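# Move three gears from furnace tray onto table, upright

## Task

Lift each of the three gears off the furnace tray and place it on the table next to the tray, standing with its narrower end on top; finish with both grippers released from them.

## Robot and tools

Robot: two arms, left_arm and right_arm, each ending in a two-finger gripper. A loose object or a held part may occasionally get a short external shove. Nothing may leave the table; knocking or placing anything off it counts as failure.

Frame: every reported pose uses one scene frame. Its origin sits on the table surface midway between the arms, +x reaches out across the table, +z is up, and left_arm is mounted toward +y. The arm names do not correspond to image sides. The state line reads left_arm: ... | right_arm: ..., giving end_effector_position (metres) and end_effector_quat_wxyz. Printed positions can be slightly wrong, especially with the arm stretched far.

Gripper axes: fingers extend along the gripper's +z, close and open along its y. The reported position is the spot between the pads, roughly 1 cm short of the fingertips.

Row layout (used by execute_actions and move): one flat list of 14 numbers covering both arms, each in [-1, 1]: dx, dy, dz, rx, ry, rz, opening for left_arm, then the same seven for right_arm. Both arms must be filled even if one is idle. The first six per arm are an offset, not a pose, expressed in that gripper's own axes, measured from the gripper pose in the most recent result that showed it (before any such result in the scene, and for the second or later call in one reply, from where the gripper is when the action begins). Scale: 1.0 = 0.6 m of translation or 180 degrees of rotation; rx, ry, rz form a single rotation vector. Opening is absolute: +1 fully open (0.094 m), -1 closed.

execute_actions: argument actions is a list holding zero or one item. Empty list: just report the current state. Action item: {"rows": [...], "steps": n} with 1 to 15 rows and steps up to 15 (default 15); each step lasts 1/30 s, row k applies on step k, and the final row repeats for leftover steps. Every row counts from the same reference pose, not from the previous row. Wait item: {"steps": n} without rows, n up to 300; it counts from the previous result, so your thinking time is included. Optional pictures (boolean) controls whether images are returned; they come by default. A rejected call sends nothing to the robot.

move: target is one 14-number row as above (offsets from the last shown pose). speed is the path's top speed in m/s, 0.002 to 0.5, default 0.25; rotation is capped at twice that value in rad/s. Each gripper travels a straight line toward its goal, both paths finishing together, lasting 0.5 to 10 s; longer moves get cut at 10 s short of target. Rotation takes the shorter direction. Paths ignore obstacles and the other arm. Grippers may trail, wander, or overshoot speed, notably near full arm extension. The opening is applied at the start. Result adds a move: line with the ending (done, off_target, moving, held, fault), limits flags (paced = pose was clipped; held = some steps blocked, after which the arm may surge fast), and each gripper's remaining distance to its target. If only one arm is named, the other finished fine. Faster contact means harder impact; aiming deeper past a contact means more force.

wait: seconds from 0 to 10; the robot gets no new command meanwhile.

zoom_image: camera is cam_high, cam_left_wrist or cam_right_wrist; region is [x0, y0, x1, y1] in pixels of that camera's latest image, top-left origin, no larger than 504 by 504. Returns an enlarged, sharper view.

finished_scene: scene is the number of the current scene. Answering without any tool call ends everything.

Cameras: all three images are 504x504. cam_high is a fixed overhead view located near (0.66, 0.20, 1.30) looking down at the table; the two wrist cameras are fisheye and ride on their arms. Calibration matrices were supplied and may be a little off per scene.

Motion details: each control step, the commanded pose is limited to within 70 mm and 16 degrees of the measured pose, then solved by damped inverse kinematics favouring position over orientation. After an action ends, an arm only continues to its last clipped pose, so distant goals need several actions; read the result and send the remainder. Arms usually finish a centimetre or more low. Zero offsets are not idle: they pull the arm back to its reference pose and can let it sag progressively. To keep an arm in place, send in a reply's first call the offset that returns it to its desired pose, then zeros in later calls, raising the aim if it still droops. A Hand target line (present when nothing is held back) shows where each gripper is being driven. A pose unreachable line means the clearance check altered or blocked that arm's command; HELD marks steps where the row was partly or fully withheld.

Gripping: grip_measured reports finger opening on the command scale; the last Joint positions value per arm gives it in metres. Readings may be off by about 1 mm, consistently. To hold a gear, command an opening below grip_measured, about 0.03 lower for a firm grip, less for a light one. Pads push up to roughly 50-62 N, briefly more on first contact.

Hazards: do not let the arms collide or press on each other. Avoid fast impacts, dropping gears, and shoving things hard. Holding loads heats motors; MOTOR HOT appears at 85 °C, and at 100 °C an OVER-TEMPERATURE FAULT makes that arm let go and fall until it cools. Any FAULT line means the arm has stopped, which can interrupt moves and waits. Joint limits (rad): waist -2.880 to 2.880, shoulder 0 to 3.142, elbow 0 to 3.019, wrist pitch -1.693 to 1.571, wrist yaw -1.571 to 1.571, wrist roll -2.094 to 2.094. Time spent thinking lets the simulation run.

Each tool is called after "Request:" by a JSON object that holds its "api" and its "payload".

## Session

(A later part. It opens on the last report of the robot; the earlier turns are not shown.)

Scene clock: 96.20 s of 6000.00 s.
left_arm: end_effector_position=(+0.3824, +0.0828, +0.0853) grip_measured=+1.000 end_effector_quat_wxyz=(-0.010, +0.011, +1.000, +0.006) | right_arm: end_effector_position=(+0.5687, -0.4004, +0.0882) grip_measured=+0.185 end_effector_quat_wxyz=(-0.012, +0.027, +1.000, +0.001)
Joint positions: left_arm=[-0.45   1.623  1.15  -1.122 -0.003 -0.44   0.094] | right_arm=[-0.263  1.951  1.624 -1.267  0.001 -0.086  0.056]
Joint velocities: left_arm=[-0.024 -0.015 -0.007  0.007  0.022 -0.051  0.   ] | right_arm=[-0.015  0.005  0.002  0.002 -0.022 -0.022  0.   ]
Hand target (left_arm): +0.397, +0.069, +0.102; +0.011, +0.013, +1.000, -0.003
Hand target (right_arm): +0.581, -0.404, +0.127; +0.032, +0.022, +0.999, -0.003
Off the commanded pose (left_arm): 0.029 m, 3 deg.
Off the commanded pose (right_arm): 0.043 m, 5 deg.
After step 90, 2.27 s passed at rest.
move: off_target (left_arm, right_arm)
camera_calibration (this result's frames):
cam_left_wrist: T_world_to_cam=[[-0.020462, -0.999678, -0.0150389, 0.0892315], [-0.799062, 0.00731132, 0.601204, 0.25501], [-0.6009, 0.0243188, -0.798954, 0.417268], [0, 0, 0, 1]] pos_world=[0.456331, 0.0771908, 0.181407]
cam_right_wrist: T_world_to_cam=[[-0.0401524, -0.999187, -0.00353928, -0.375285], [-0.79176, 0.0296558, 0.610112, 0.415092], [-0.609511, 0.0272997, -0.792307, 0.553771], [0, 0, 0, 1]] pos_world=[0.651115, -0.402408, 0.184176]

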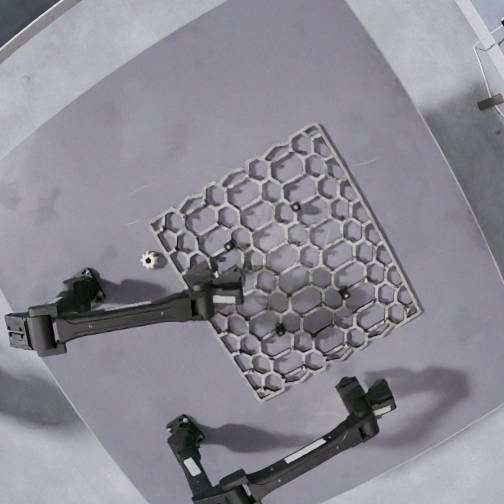

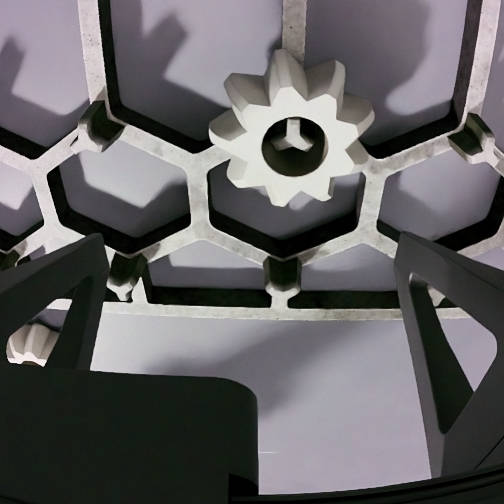

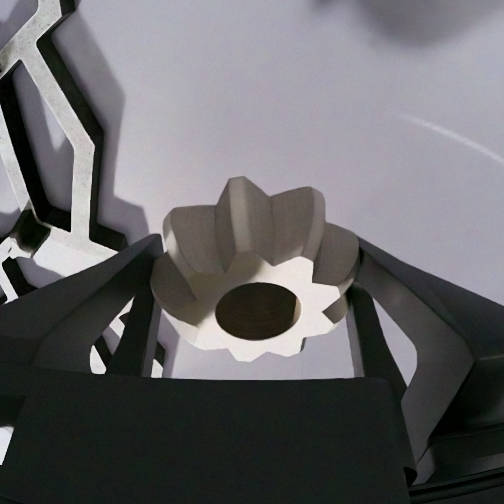

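Request:
{"api": "move", "payload": {"target": [-0.045,-0.033,0.03,0.004,-0.014,0,1,0,-0.035,0.05,0,-0.03,0,0.13], "speed": 0.03}}

Scene clock: 103.67 s of 6000.00 s.
left_arm: end_effector_position=(+0.3916, +0.0790, +0.0547) grip_measured=+1.000 end_effector_quat_wxyz=(-0.013, +0.007, +1.000, +0.011) | right_arm: end_effector_position=(+0.5569, -0.4146, +0.0357) grip_measured=+0.185 end_effector_quat_wxyz=(+0.007, +0.029, +1.000, +0.002)
Joint positions: left_arm=[-0.45   1.692  1.148 -1.06  -0.007 -0.448  0.094] | right_arm=[-0.293  1.96   1.489 -1.087 -0.005 -0.112  0.056]
Joint velocities: left_arm=[ 0.005 -0.005  0.002 -0.007 -0.022 -0.022  0.   ] | right_arm=[-0.015  0.005  0.007 -0.002 -0.037  0.007 -0.001]
Hand target (left_arm): +0.408, +0.063, +0.066; +0.011, +0.012, +1.000, -0.000
Hand target (right_arm): +0.566, -0.421, +0.058; +0.035, +0.028, +0.999, -0.001
Off the commanded pose (left_arm): 0.026 m, 3 deg.
Off the commanded pose (right_arm): 0.025 m, 3 deg.
After step 90, 2.60 s passed at rest.
move: off_target (left_arm, right_arm)
camera_calibration (this result's frames):
cam_left_wrist: T_world_to_cam=[[-0.0127034, -0.999648, -0.0233047, 0.0826253], [-0.795445, -0.00401954, 0.606013, 0.280083], [-0.605893, 0.026236, -0.795114, 0.400058], [0, 0, 0, 1]] pos_world=[0.466232, 0.0732261, 0.150283]
cam_right_wrist: T_world_to_cam=[[-0.0442004, -0.999004, -0.00603086, -0.387683], [-0.813584, 0.0324919, 0.580539, 0.452597], [-0.579765, 0.0305666, -0.81421, 0.490946], [0, 0, 0, 1]] pos_world=[0.635724, -0.41701, 0.134645]

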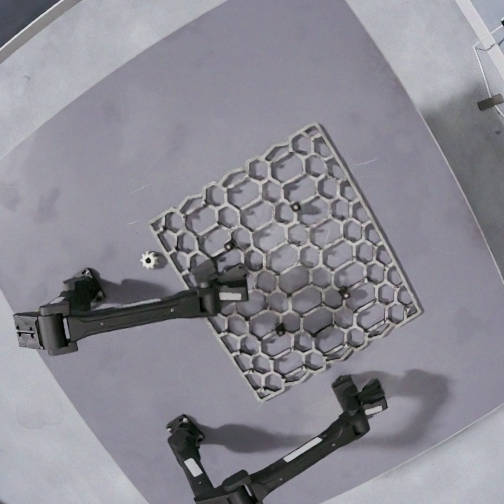

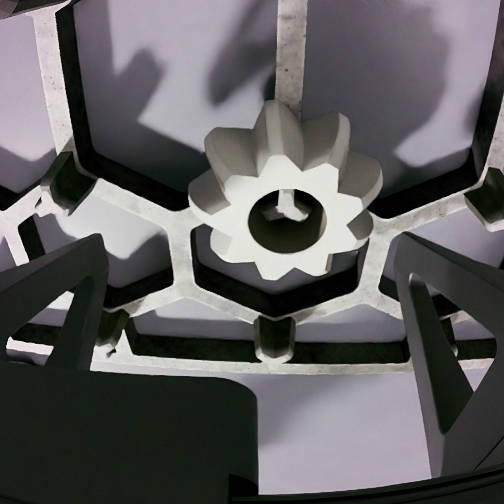

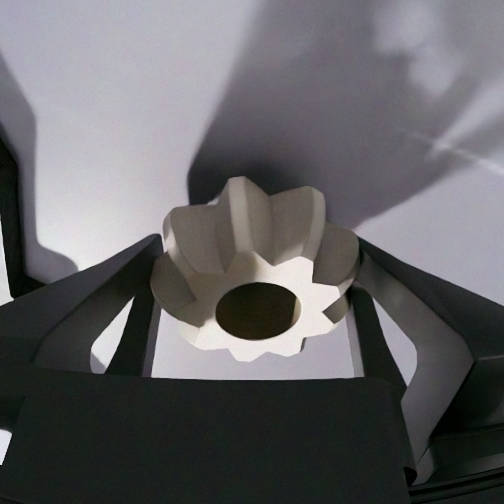

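Request:
{"api": "execute_actions", "payload": {"actions": [{"rows":[[-0.03,-0.03,-0.019,0.007,-0.015,0,1,-0.015,-0.01,-0.034,0,-0.018,0,0.13],[-0.032,-0.032,-0.019,0.007,-0.015,0,1,-0.015,-0.01,-0.032,0,-0.018,0,0.13],[-0.034,-0.034,-0.019,0.007,-0.015,0,1,-0.015,-0.01,-0.03,0,-0.018,0,0.13],[-0.036,-0.036,-0.019,0.007,-0.015,0,1,-0.015,-0.01,-0.028,0,-0.018,0,0.13],[-0.038,-0.038,-0.019,0.007,-0.015,0,1,-0.015,-0.01,-0.026,0,-0.018,0,0.13],[-0.04,-0.04,-0.019,0.007,-0.015,0,1,-0.015,-0.01,-0.024,0,-0.018,0,0.13],[-0.042,-0.043,-0.019,0.007,-0.015,0,1,-0.015,-0.01,-0.022,0,-0.018,0,0.13],[-0.042,-0.043,-0.019,0.007,-0.015,0,1,-0.015,-0.01,-0.02,0,-0.018,0,0.13],[-0.042,-0.043,-0.019,0.007,-0.015,0,1,-0.015,-0.01,-0.018,0,-0.018,0,0.13],[-0.042,-0.043,-0.019,0.007,-0.015,0,1,-0.015,-0.01,-0.016,0,-0.018,0,0.13],[-0.042,-0.043,-0.019,0.007,-0.015,0,1,-0.015,-0.01,-0.014,0,-0.018,0,0.13],[-0.042,-0.043,-0.019,0.007,-0.015,0,1,-0.015,-0.01,-0.012,0,-0.018,0,0.13]],"steps":15}], "pictures": false}}

Request:
{"api": "wait", "payload": {"seconds": 0.5}}

Scene clock: 125.23 s of 6000.00 s.
left_arm: end_effector_position=(+0.3982, +0.0698, +0.0497) grip_measured=+1.000 end_effector_quat_wxyz=(-0.015, +0.005, +1.000, +0.012) | right_arm: end_effector_position=(+0.5567, -0.4139, +0.0291) grip_measured=+0.185 end_effector_quat_wxyz=(+0.013, +0.029, +0.999, +0.003)
Joint positions: left_arm=[-0.461  1.724  1.176 -1.06  -0.007 -0.465  0.094] | right_arm=[-0.293  1.96   1.469 -1.054 -0.009 -0.112  0.056]
Joint velocities: left_arm=[-0.005  0.005  0.002  0.007 -0.007 -0.007  0.   ] | right_arm=[-0.015  0.005  0.007  0.017 -0.095  0.022  0.   ]
Hand target (left_arm): +0.416, +0.053, +0.065; +0.010, +0.008, +1.000, -0.001
Hand target (right_arm): +0.565, -0.421, +0.043; +0.035, +0.029, +0.999, +0.001
Off the commanded pose (left_arm): 0.029 m, 3 deg.
Off the commanded pose (right_arm): 0.018 m, 2 deg.
Steps of this call (steps 1 to 90: nothing new was sent; then 18.07 s passed at rest; steps 91 to 105: all 15 steps of this action). Readings (end_effector_position):
91: left_arm (+0.3916, +0.0790, +0.0545) | right_arm (+0.5570, -0.4143, +0.0355)
92: left_arm (+0.3916, +0.0788, +0.0543) | right_arm (+0.5571, -0.4141, +0.0351)
94: left_arm (+0.3923, +0.0779, +0.0535) | right_arm (+0.5568, -0.4140, +0.0338)
98: left_arm (+0.3965, +0.0733, +0.0509) | right_arm (+0.5558, -0.4138, +0.0312)
105: the state above

Scene clock: 125.73 s of 6000.00 s.
left_arm: end_effector_position=(+0.3982, +0.0698, +0.0497) grip_measured=+1.000 end_effector_quat_wxyz=(-0.015, +0.004, +1.000, +0.012) | right_arm: end_effector_position=(+0.5570, -0.4140, +0.0291) grip_measured=+0.185 end_effector_quat_wxyz=(+0.014, +0.029, +0.999, +0.002)
Joint positions: left_arm=[-0.461  1.724  1.176 -1.06  -0.007 -0.466  0.094] | right_arm=[-0.293  1.96   1.469 -1.053 -0.009 -0.112  0.056]
Joint velocities: left_arm=[ 0.015  0.005 -0.002  0.002  0.022 -0.022  0.   ] | right_arm=[-0.015 -0.005  0.017 -0.002  0.007 -0.022  0.   ]
Hand target (left_arm): +0.416, +0.053, +0.065; +0.010, +0.008, +1.000, -0.001
Hand target (right_arm): +0.565, -0.421, +0.043; +0.035, +0.029, +0.999, +0.001
Off the commanded pose (left_arm): 0.029 m, 3 deg.
Off the commanded pose (right_arm): 0.018 m, 2 deg.
Steps of this call (steps 1 to 15: nothing new was sent). Readings (end_effector_position):
1: left_arm (+0.3982, +0.0698, +0.0497) | right_arm (+0.5568, -0.4140, +0.0291)
2: left_arm (+0.3982, +0.0698, +0.0497) | right_arm (+0.5569, -0.4140, +0.0291)
4: left_arm (+0.3982, +0.0698, +0.0497) | right_arm (+0.5570, -0.4140, +0.0291)
8: left_arm (+0.3982, +0.0698, +0.0497) | right_arm (+0.5570, -0.4140, +0.0291)
15: the state above
camera_calibration (this result's frames):
cam_left_wrist: T_world_to_cam=[[-0.00630538, -0.999655, -0.0255015, 0.0709436], [-0.793573, -0.0105146, 0.608384, 0.287924], [-0.608443, 0.0240734, -0.793233, 0.401365], [0, 0, 0, 1]] pos_world=[0.473144, 0.0642843, 0.145017]
cam_right_wrist: T_world_to_cam=[[-0.0436527, -0.999017, -0.00765627, -0.387396], [-0.821927, 0.0315561, 0.568719, 0.461091], [-0.567918, 0.031119, -0.822497, 0.479424], [0, 0, 0, 1]] pos_world=[0.634346, -0.416485, 0.129127]

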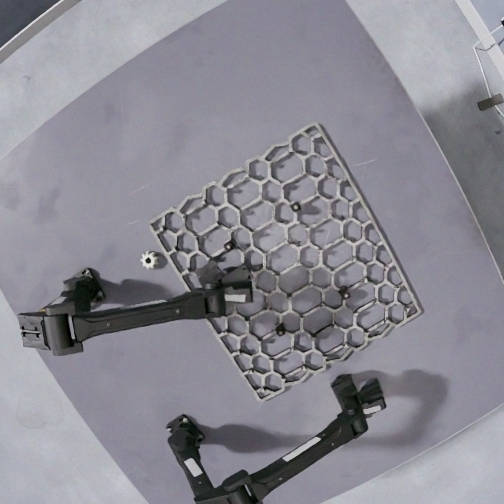

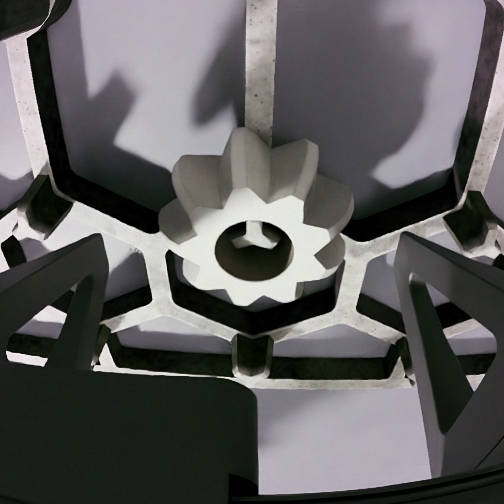

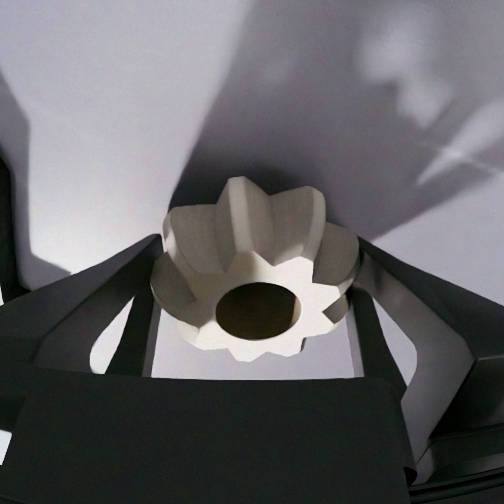

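Request:
{"api": "move", "payload": {"target": [-0.014,0,0.034,0.006,-0.016,0,1,0,0,0.016,0,0,0,0.13], "speed": 0.015}}

Scene clock: 132.53 s of 6000.00 s.
left_arm: end_effector_position=(+0.4023, +0.0681, +0.0355) grip_measured=+1.000 end_effector_quat_wxyz=(+0.006, +0.006, +1.000, +0.002) | right_arm: end_effector_position=(+0.5534, -0.4134, +0.0241) grip_measured=+0.185 end_effector_quat_wxyz=(+0.009, +0.029, +1.000, +0.003)
Joint positions: left_arm=[-0.461  1.729  1.139 -0.973 -0.009 -0.462  0.094] | right_arm=[-0.293  1.964  1.461 -1.051 -0.008 -0.112  0.056]
Joint velocities: left_arm=[-0.005 -0.005 -0.017 -0.007  0.007 -0.007  0.   ] | right_arm=[-0.015 -0.005  0.012 -0.002 -0.051 -0.022  0.   ]
Hand target (left_arm): +0.406, +0.071, +0.029; +0.010, +0.004, +1.000, +0.002
Hand target (right_arm): +0.557, -0.414, +0.020; +0.014, +0.029, +0.999, +0.002
Off the commanded pose (left_arm): 0.008 m, 1 deg.
Off the commanded pose (right_arm): 0.006 m, 1 deg.
After step 90, 1.80 s passed at rest.
move: done
camera_calibration (this result's frames):
cam_left_wrist: T_world_to_cam=[[-0.00985916, -0.999926, -0.00711642, 0.0697431], [-0.818076, 0.00397321, 0.575097, 0.309835], [-0.575026, 0.0114917, -0.818055, 0.380953], [0, 0, 0, 1]] pos_world=[0.473214, 0.0641291, 0.133952]
cam_right_wrist: T_world_to_cam=[[-0.043366, -0.999022, -0.00861501, -0.387182], [-0.815869, 0.0304362, 0.577435, 0.456923], [-0.576608, 0.0320698, -0.816391, 0.478367], [0, 0, 0, 1]] pos_world=[0.631829, -0.416051, 0.123355]

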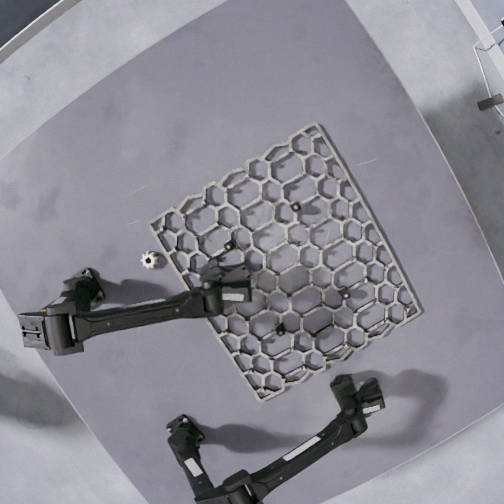

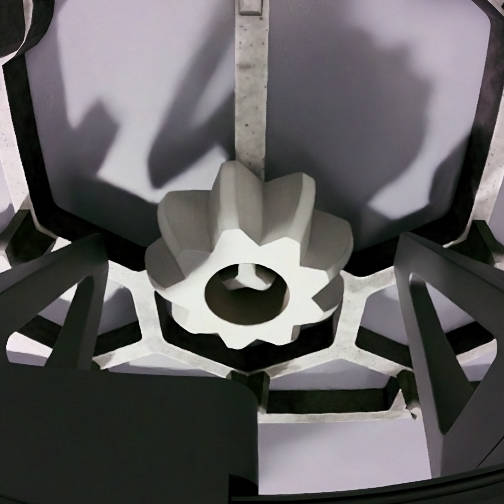

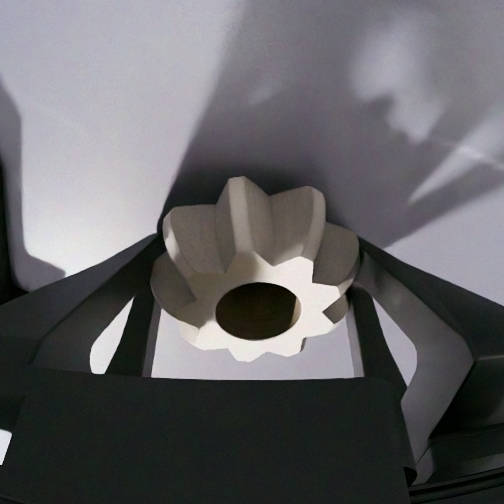

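Right has contact. Release it, lower left slightly and grip.

Request:
{"api": "move", "payload": {"target": [0,0,0.014,0,0,0,1,0,0,0,0,0,0,1], "speed": 0.02}}

Request:
{"api": "move", "payload": {"target": [0,0,0,0,0,0,0.13,0,0,0,0,0,0,1]}}

Request:
{"api": "move", "payload": {"target": [-0.03,-0.01,-0.11,0,-0.02,0,0.13,-0.02,0,-0.11,0,0,0,1], "speed": 0.04}}

Scene clock: 137.17 s of 6000.00 s.
left_arm: end_effector_position=(+0.4022, +0.0681, +0.0354) grip_measured=+1.000 end_effector_quat_wxyz=(+0.006, +0.006, +1.000, +0.002) | right_arm: end_effector_position=(+0.5534, -0.4134, +0.0241) grip_measured=+1.000 end_effector_quat_wxyz=(+0.009, +0.029, +1.000, +0.003)
Joint positions: left_arm=[-0.461  1.729  1.139 -0.972 -0.009 -0.461  0.094] | right_arm=[-0.293  1.964  1.461 -1.051 -0.009 -0.112  0.094]
Joint velocities: left_arm=[-0.005 -0.005  0.002 -0.002  0.007  0.022  0.   ] | right_arm=[ 0.005 -0.005 -0.007 -0.007 -0.051 -0.066  0.   ]
Hand target (left_arm): +0.402, +0.068, +0.027; +0.006, +0.006, +1.000, +0.002
Hand target (right_arm): +0.553, -0.413, +0.024; +0.009, +0.029, +1.000, +0.003
Off the commanded pose (left_arm): 0.008 m, 0 deg.
Off the commanded pose (right_arm): 0.000 m, 0 deg.
After step 90, 0.93 s passed at rest.
move: done
camera_calibration (this result's frames):
cam_left_wrist: T_world_to_cam=[[-0.010245, -0.999925, -0.0067797, 0.0698631], [-0.817973, 0.00448051, 0.575239, 0.30974], [-0.575165, 0.0114389, -0.817957, 0.380852], [0, 0, 0, 1]] pos_world=[0.473128, 0.0641135, 0.133819]
cam_right_wrist: T_world_to_cam=[[-0.0433594, -0.999019, -0.00899338, -0.38711], [-0.815907, 0.0302141, 0.577394, 0.45686], [-0.576556, 0.0323732, -0.816416, 0.478468], [0, 0, 0, 1]] pos_world=[0.631834, -0.416024, 0.12336]

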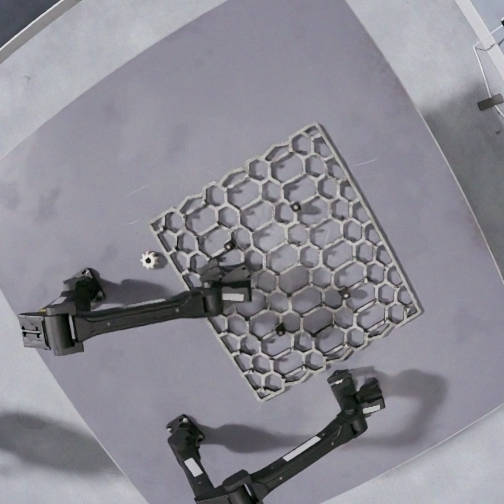

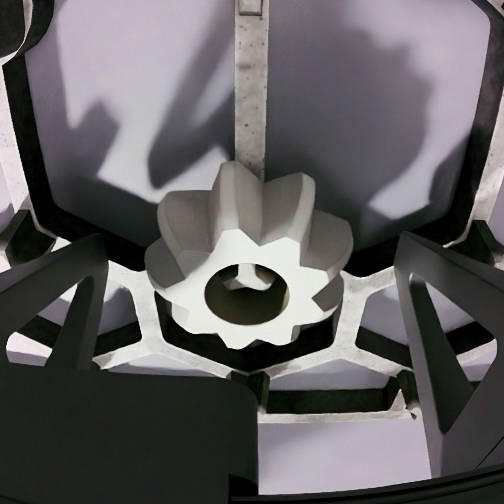

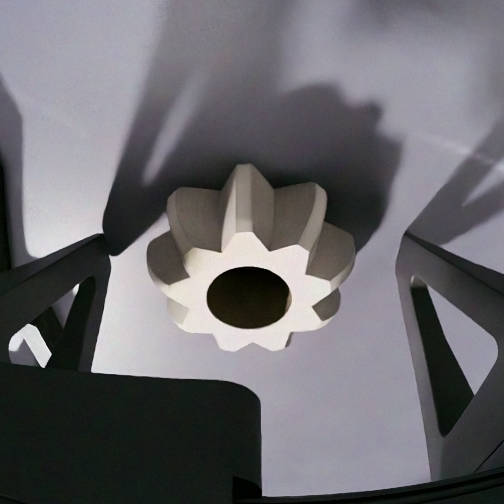

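Scene clock: 137.67 s of 6000.00 s.
left_arm: end_effector_position=(+0.4007, +0.0689, +0.0340) grip_measured=+0.175 end_effector_quat_wxyz=(+0.004, +0.006, +1.000, +0.003) | right_arm: end_effector_position=(+0.5534, -0.4134, +0.0241) grip_measured=+1.000 end_effector_quat_wxyz=(+0.009, +0.029, +1.000, +0.003)
Joint positions: left_arm=[-0.461  1.729  1.135 -0.972 -0.009 -0.463  0.055] | right_arm=[-0.293  1.964  1.461 -1.051 -0.009 -0.112  0.094]
Joint velocities: left_arm=[-0.024 -0.015  0.007 -0.022  0.022  0.022 -0.001] | right_arm=[-0.024 -0.005 -0.002  0.007 -0.066 -0.007  0.   ]
Hand target (left_arm): +0.402, +0.068, +0.035; +0.006, +0.006, +1.000, +0.002
Hand target (right_arm): +0.553, -0.413, +0.024; +0.009, +0.029, +1.000, +0.003
Off the commanded pose (left_arm): 0.002 m, 0 deg.
Off the commanded pose (right_arm): 0.000 m, 0 deg.
move: done
camera_calibration (this result's frames):
cam_left_wrist: T_world_to_cam=[[-0.00874511, -0.999926, -0.00847349, 0.0700681], [-0.816026, 0.00223863, 0.578012, 0.308579], [-0.57795, 0.0119694, -0.815985, 0.379856], [0, 0, 0, 1]] pos_world=[0.471959, 0.0648254, 0.132188]
cam_right_wrist: T_world_to_cam=[[-0.0433594, -0.999019, -0.00899338, -0.38711], [-0.815907, 0.0302141, 0.577394, 0.45686], [-0.576556, 0.0323732, -0.816416, 0.478468], [0, 0, 0, 1]] pos_world=[0.631834, -0.416024, 0.12336]

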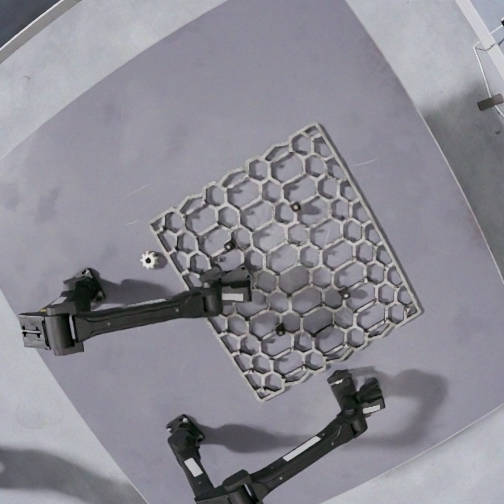

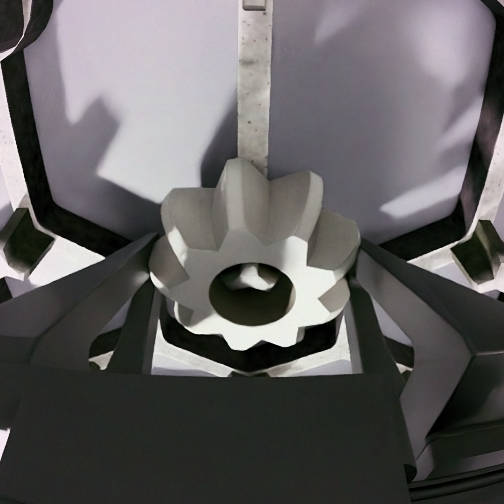

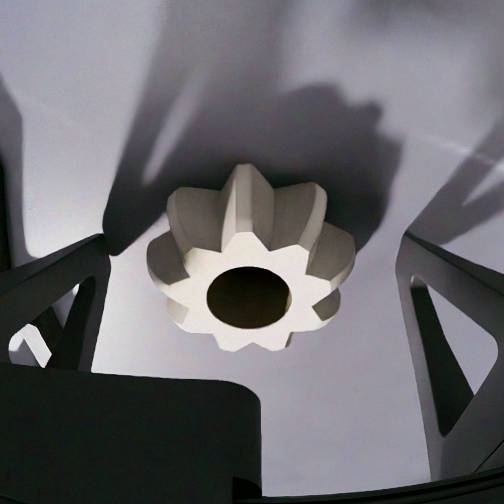

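Scene clock: 139.77 s of 6000.00 s.
left_arm: end_effector_position=(+0.3965, +0.0759, +0.0634) grip_measured=+0.175 end_effector_quat_wxyz=(-0.001, +0.004, +1.000, +0.020) | right_arm: end_effector_position=(+0.5448, -0.4120, +0.0580) grip_measured=+1.000 end_effector_quat_wxyz=(-0.024, +0.029, +0.999, +0.008)
Joint positions: left_arm=[-0.461  1.686  1.166 -1.071 -0.034 -0.466  0.055] | right_arm=[-0.293  1.943  1.525 -1.203 -0.008 -0.112  0.094]
Joint velocities: left_arm=[-0.005 -0.015  0.002 -0.002 -0.007 -0.037  0.001] | right_arm=[-0.005  0.005 -0.017 -0.002 -0.022 -0.022  0.   ]
Hand target (left_arm): +0.417, +0.063, +0.101; +0.036, +0.006, +0.999, +0.003
Hand target (right_arm): +0.562, -0.415, +0.091; +0.009, +0.029, +1.000, +0.003
Off the commanded pose (left_arm): 0.045 m, 5 deg.
Off the commanded pose (right_arm): 0.038 m, 4 deg.
move: off_target (left_arm, right_arm)
camera_calibration (this result's frames):
cam_left_wrist: T_world_to_cam=[[-0.00615878, -0.999095, -0.0420919, 0.0783612], [-0.809887, -0.0197065, 0.586255, 0.2868], [-0.586553, 0.0377003, -0.809033, 0.402356], [0, 0, 0, 1]] pos_world=[0.468762, 0.0687731, 0.16068]
cam_right_wrist: T_world_to_cam=[[-0.044203, -0.998879, -0.0169611, -0.384784], [-0.776364, 0.0236613, 0.629841, 0.4029], [-0.628733, 0.0410088, -0.776539, 0.530769], [0, 0, 0, 1]] pos_world=[0.6295, -0.415652, 0.151873]

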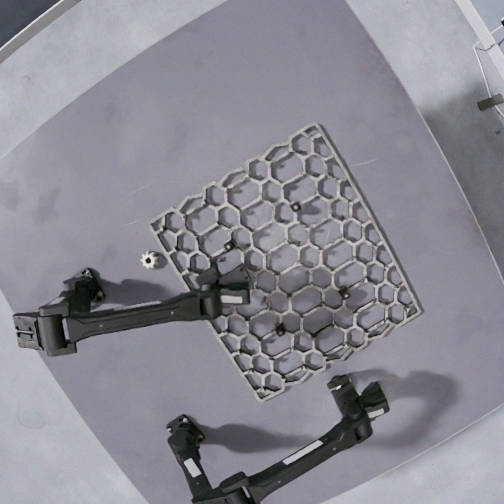

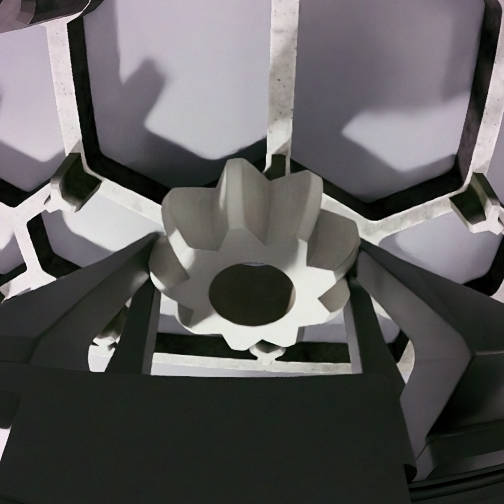

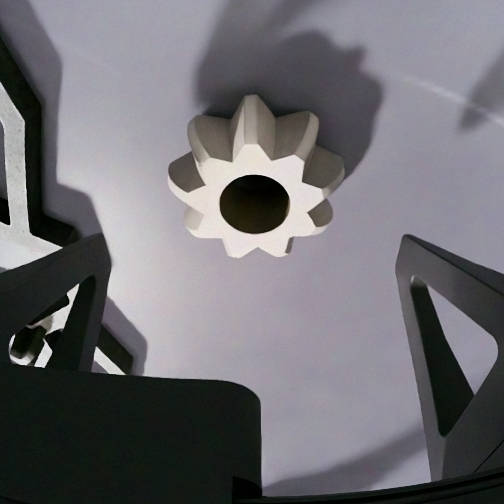

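Raise a little more, then carry out to (0.245, 0.08).

Request:
{"api": "move", "payload": {"target": [0,0,-0.1,0.012,-0.015,0,0.13,0,0,-0.08,0,-0.01,0,1], "speed": 0.08}}

Request:
{"api": "move", "payload": {"target": [0.22,0,-0.03,0.006,-0.01,0,0.13,0,0,-0.03,0,0,0,1], "speed": 0.1}}

Scene clock: 151.93 s of 6000.00 s.
left_arm: end_effector_position=(+0.3793, +0.0828, +0.0926) grip_measured=+0.175 end_effector_quat_wxyz=(-0.007, +0.004, +1.000, +0.017) | right_arm: end_effector_position=(+0.5326, -0.4098, +0.0796) grip_measured=+1.000 end_effector_quat_wxyz=(-0.035, +0.029, +0.999, +0.009)
Joint positions: left_arm=[-0.461  1.61   1.155 -1.144 -0.024 -0.466  0.055] | right_arm=[-0.293  1.904  1.525 -1.264 -0.009 -0.112  0.094]
Joint velocities: left_arm=[-0.024 -0.005 -0.012 -0.032 -0.051 -0.022 -0.   ] | right_arm=[-0.005  0.005  0.002 -0.007 -0.051  0.007  0.   ]
Hand target (left_arm): +0.396, +0.074, +0.124; +0.023, +0.005, +1.000, +0.001
Hand target (right_arm): +0.546, -0.413, +0.106; -0.009, +0.029, +1.000, +0.007
Off the commanded pose (left_arm): 0.037 m, 4 deg.
Off the commanded pose (right_arm): 0.030 m, 3 deg.
After step 90, 8.03 s passed at rest.
move: off_target (left_arm, right_arm)
camera_calibration (this result's frames):
cam_left_wrist: T_world_to_cam=[[-0.00637823, -0.9993, -0.0368567, 0.0860133], [-0.802996, -0.0168474, 0.595747, 0.252133], [-0.595951, 0.0333956, -0.802326, 0.418924], [0, 0, 0, 1]] pos_world=[0.452668, 0.0762107, 0.189076]
cam_right_wrist: T_world_to_cam=[[-0.0446143, -0.998804, -0.0200105, -0.382308], [-0.762971, 0.0211362, 0.646087, 0.370314], [-0.644891, 0.0440921, -0.763001, 0.548568], [0, 0, 0, 1]] pos_world=[0.61925, -0.413865, 0.171653]

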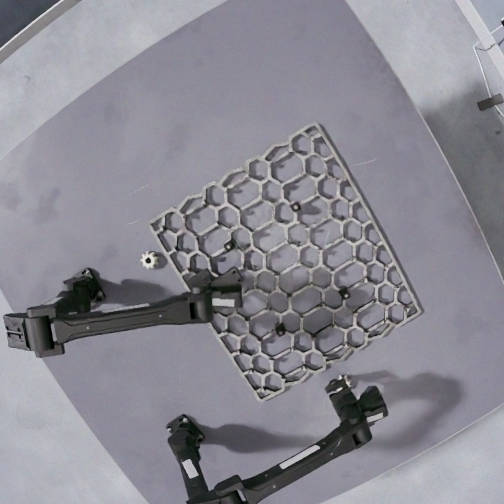

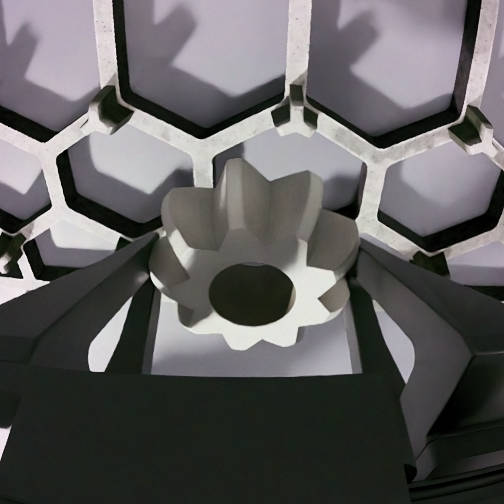

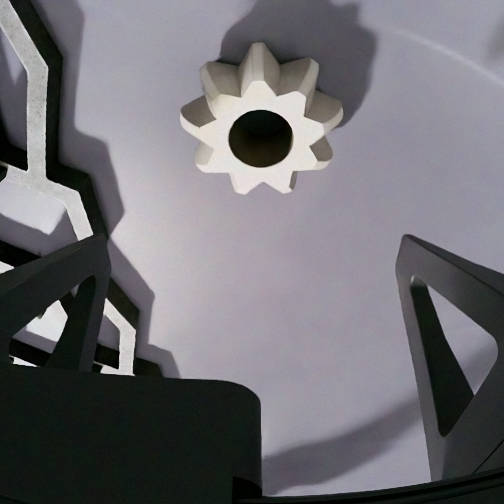

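Scene clock: 153.63 s of 6000.00 s.
left_arm: end_effector_position=(+0.2458, +0.0863, +0.1031) grip_measured=+0.175 end_effector_quat_wxyz=(-0.002, +0.004, +1.000, +0.013) | right_arm: end_effector_position=(+0.5249, -0.4085, +0.0803) grip_measured=+1.000 end_effector_quat_wxyz=(-0.051, +0.029, +0.998, +0.012)
Joint positions: left_arm=[-0.637  1.297  0.852 -1.144 -0.017 -0.641  0.055] | right_arm=[-0.293  1.904  1.525 -1.295 -0.009 -0.112  0.094]
Joint velocities: left_arm=[-0.005 -0.015 -0.007 -0.022  0.007  0.037  0.   ] | right_arm=[ 0.015 -0.015 -0.017 -0.002 -0.022  0.022  0.   ]
Hand target (left_arm): +0.247, +0.081, +0.115; +0.007, +0.005, +1.000, +0.006
Hand target (right_arm): +0.533, -0.410, +0.098; -0.035, +0.029, +0.999, +0.009
Off the commanded pose (left_arm): 0.010 m, 1 deg.
Off the commanded pose (right_arm): 0.019 m, 2 deg.
move: off_target (right_arm)
camera_calibration (this result's frames):
cam_left_wrist: T_world_to_cam=[[-0.00598765, -0.999601, -0.0276113, 0.0880201], [-0.808723, -0.0113998, 0.58808, 0.140479], [-0.58816, 0.0258511, -0.808332, 0.346997], [0, 0, 0, 1]] pos_world=[0.318226, 0.0806161, 0.200306]
cam_right_wrist: T_world_to_cam=[[-0.0453003, -0.998686, -0.0239528, -0.380601], [-0.742439, 0.0176151, 0.669682, 0.3499], [-0.668381, 0.0481203, -0.742261, 0.556416], [0, 0, 0, 1]] pos_world=[0.614435, -0.41304, 0.169568]

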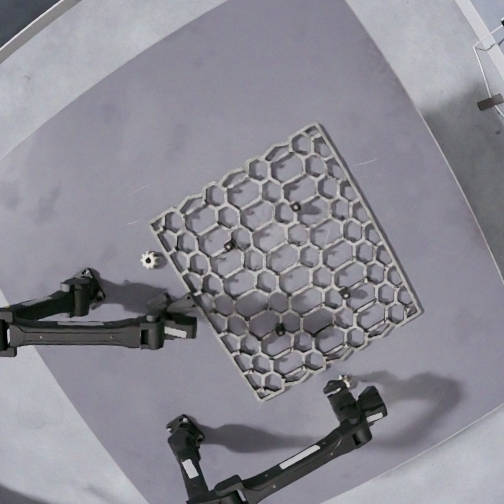

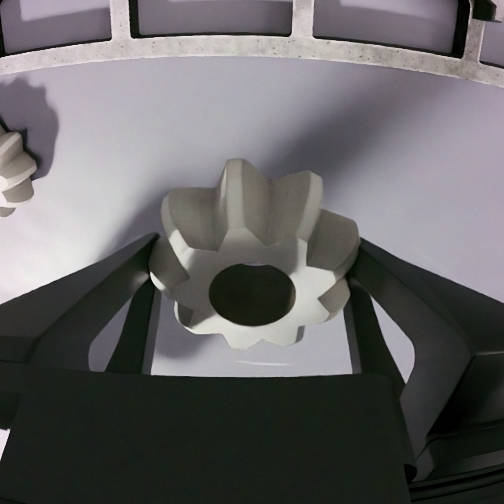

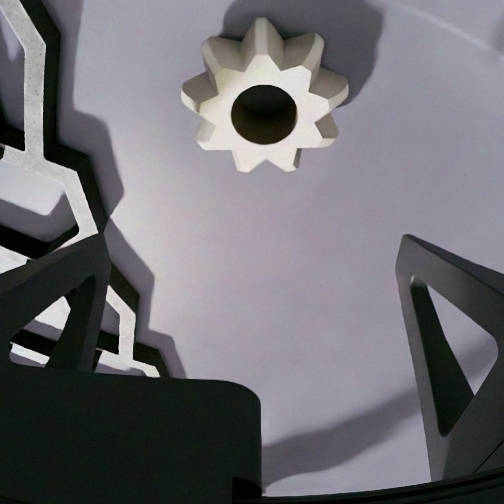

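Request:
{"api": "move", "payload": {"target": [0,0,0.108,0.01,-0.012,0,0.13,0,0,0,0,0,0,1], "speed": 0.05}}

Request:
{"api": "move", "payload": {"target": [0,0,0.025,0.003,-0.006,0,0.13,0,0,0,0,0,0,1], "speed": 0.01}}

Scene clock: 159.33 s of 6000.00 s.
left_arm: end_effector_position=(+0.2347, +0.0947, +0.0318) grip_measured=+0.175 end_effector_quat_wxyz=(+0.002, +0.004, +1.000, +0.009) | right_arm: end_effector_position=(+0.5249, -0.4085, +0.0803) grip_measured=+1.000 end_effector_quat_wxyz=(-0.051, +0.029, +0.998, +0.012)
Joint positions: left_arm=[-0.637  1.373  0.702 -0.907 -0.017 -0.641  0.055] | right_arm=[-0.293  1.904  1.525 -1.295 -0.009 -0.112  0.094]
Joint velocities: left_arm=[-0.015 -0.005 -0.012  0.012 -0.095  0.037  0.   ] | right_arm=[ 0.005 -0.005  0.017 -0.002  0.022  0.007  0.   ]
Hand target (left_arm): +0.245, +0.089, +0.038; +0.017, +0.004, +1.000, -0.003
Hand target (right_arm): +0.525, -0.408, +0.080; -0.051, +0.029, +0.998, +0.012
Off the commanded pose (left_arm): 0.014 m, 2 deg.
Off the commanded pose (right_arm): 0.000 m, 0 deg.
After step 90, 1.07 s passed at rest.
move: off_target (left_arm)
camera_calibration (this result's frames):
cam_left_wrist: T_world_to_cam=[[-0.00539848, -0.999761, -0.0212057, 0.0940161], [-0.813699, -0.0079346, 0.581232, 0.174676], [-0.581261, 0.0203928, -0.813461, 0.281687], [0, 0, 0, 1]] pos_world=[0.306376, 0.0896352, 0.129608]
cam_right_wrist: T_world_to_cam=[[-0.0453003, -0.998686, -0.0239528, -0.380601], [-0.742439, 0.0176151, 0.669682, 0.3499], [-0.668381, 0.0481203, -0.742261, 0.556416], [0, 0, 0, 1]] pos_world=[0.614435, -0.41304, 0.169568]

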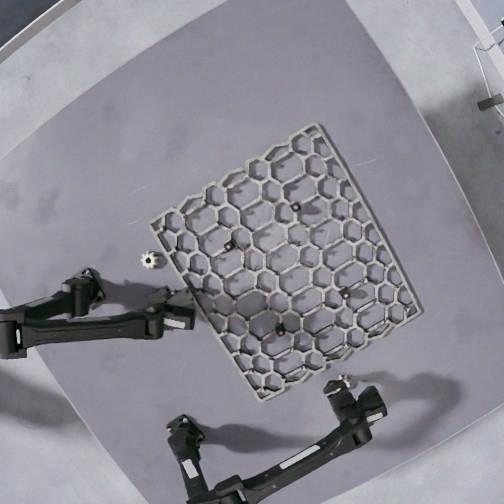

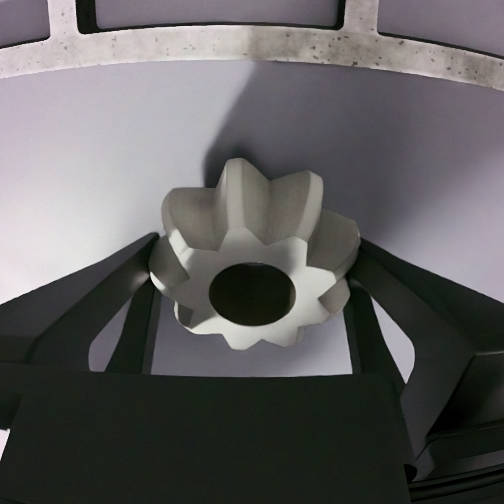

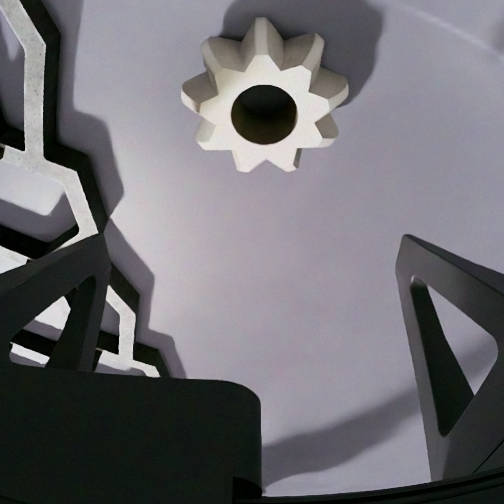

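Scene clock: 161.07 s of 6000.00 s.
left_arm: end_effector_position=(+0.2289, +0.0992, +0.0176) grip_measured=+0.175 end_effector_quat_wxyz=(+0.000, +0.004, +1.000, +0.011) | right_arm: end_effector_position=(+0.5249, -0.4085, +0.0803) grip_measured=+1.000 end_effector_quat_wxyz=(-0.051, +0.029, +0.998, +0.012)
Joint positions: left_arm=[-0.637  1.387  0.667 -0.863 -0.017 -0.641  0.055] | right_arm=[-0.293  1.904  1.525 -1.295 -0.009 -0.112  0.094]
Joint velocities: left_arm=[-0.005 -0.015 -0.007  0.022 -0.022 -0.022 -0.   ] | right_arm=[-0.015 -0.005 -0.007  0.017  0.051 -0.007  0.   ]
Hand target (left_arm): +0.235, +0.095, +0.017; +0.011, +0.004, +1.000, +0.005
Hand target (right_arm): +0.525, -0.408, +0.080; -0.051, +0.029, +0.998, +0.012
Off the commanded pose (left_arm): 0.007 m, 1 deg.
Off the commanded pose (right_arm): 0.000 m, 0 deg.
move: done
camera_calibration (this result's frames):
cam_left_wrist: T_world_to_cam=[[-0.0054664, -0.999709, -0.0234943, 0.0981869], [-0.811929, -0.00927761, 0.583683, 0.177831], [-0.583731, 0.0222664, -0.811642, 0.267043], [0, 0, 0, 1]] pos_world=[0.300805, 0.0938621, 0.115253]
cam_right_wrist: T_world_to_cam=[[-0.0453003, -0.998686, -0.0239528, -0.380601], [-0.742439, 0.0176151, 0.669682, 0.3499], [-0.668381, 0.0481203, -0.742261, 0.556416], [0, 0, 0, 1]] pos_world=[0.614435, -0.41304, 0.169568]

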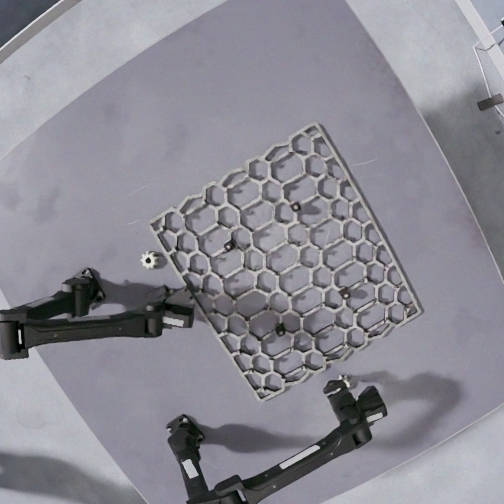

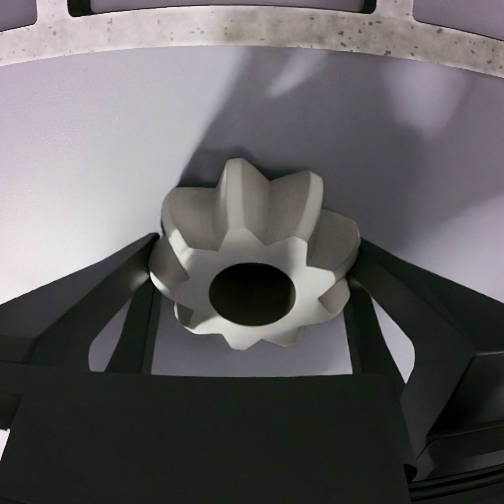

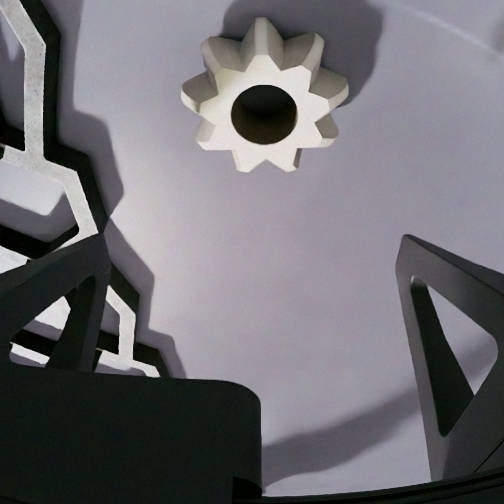

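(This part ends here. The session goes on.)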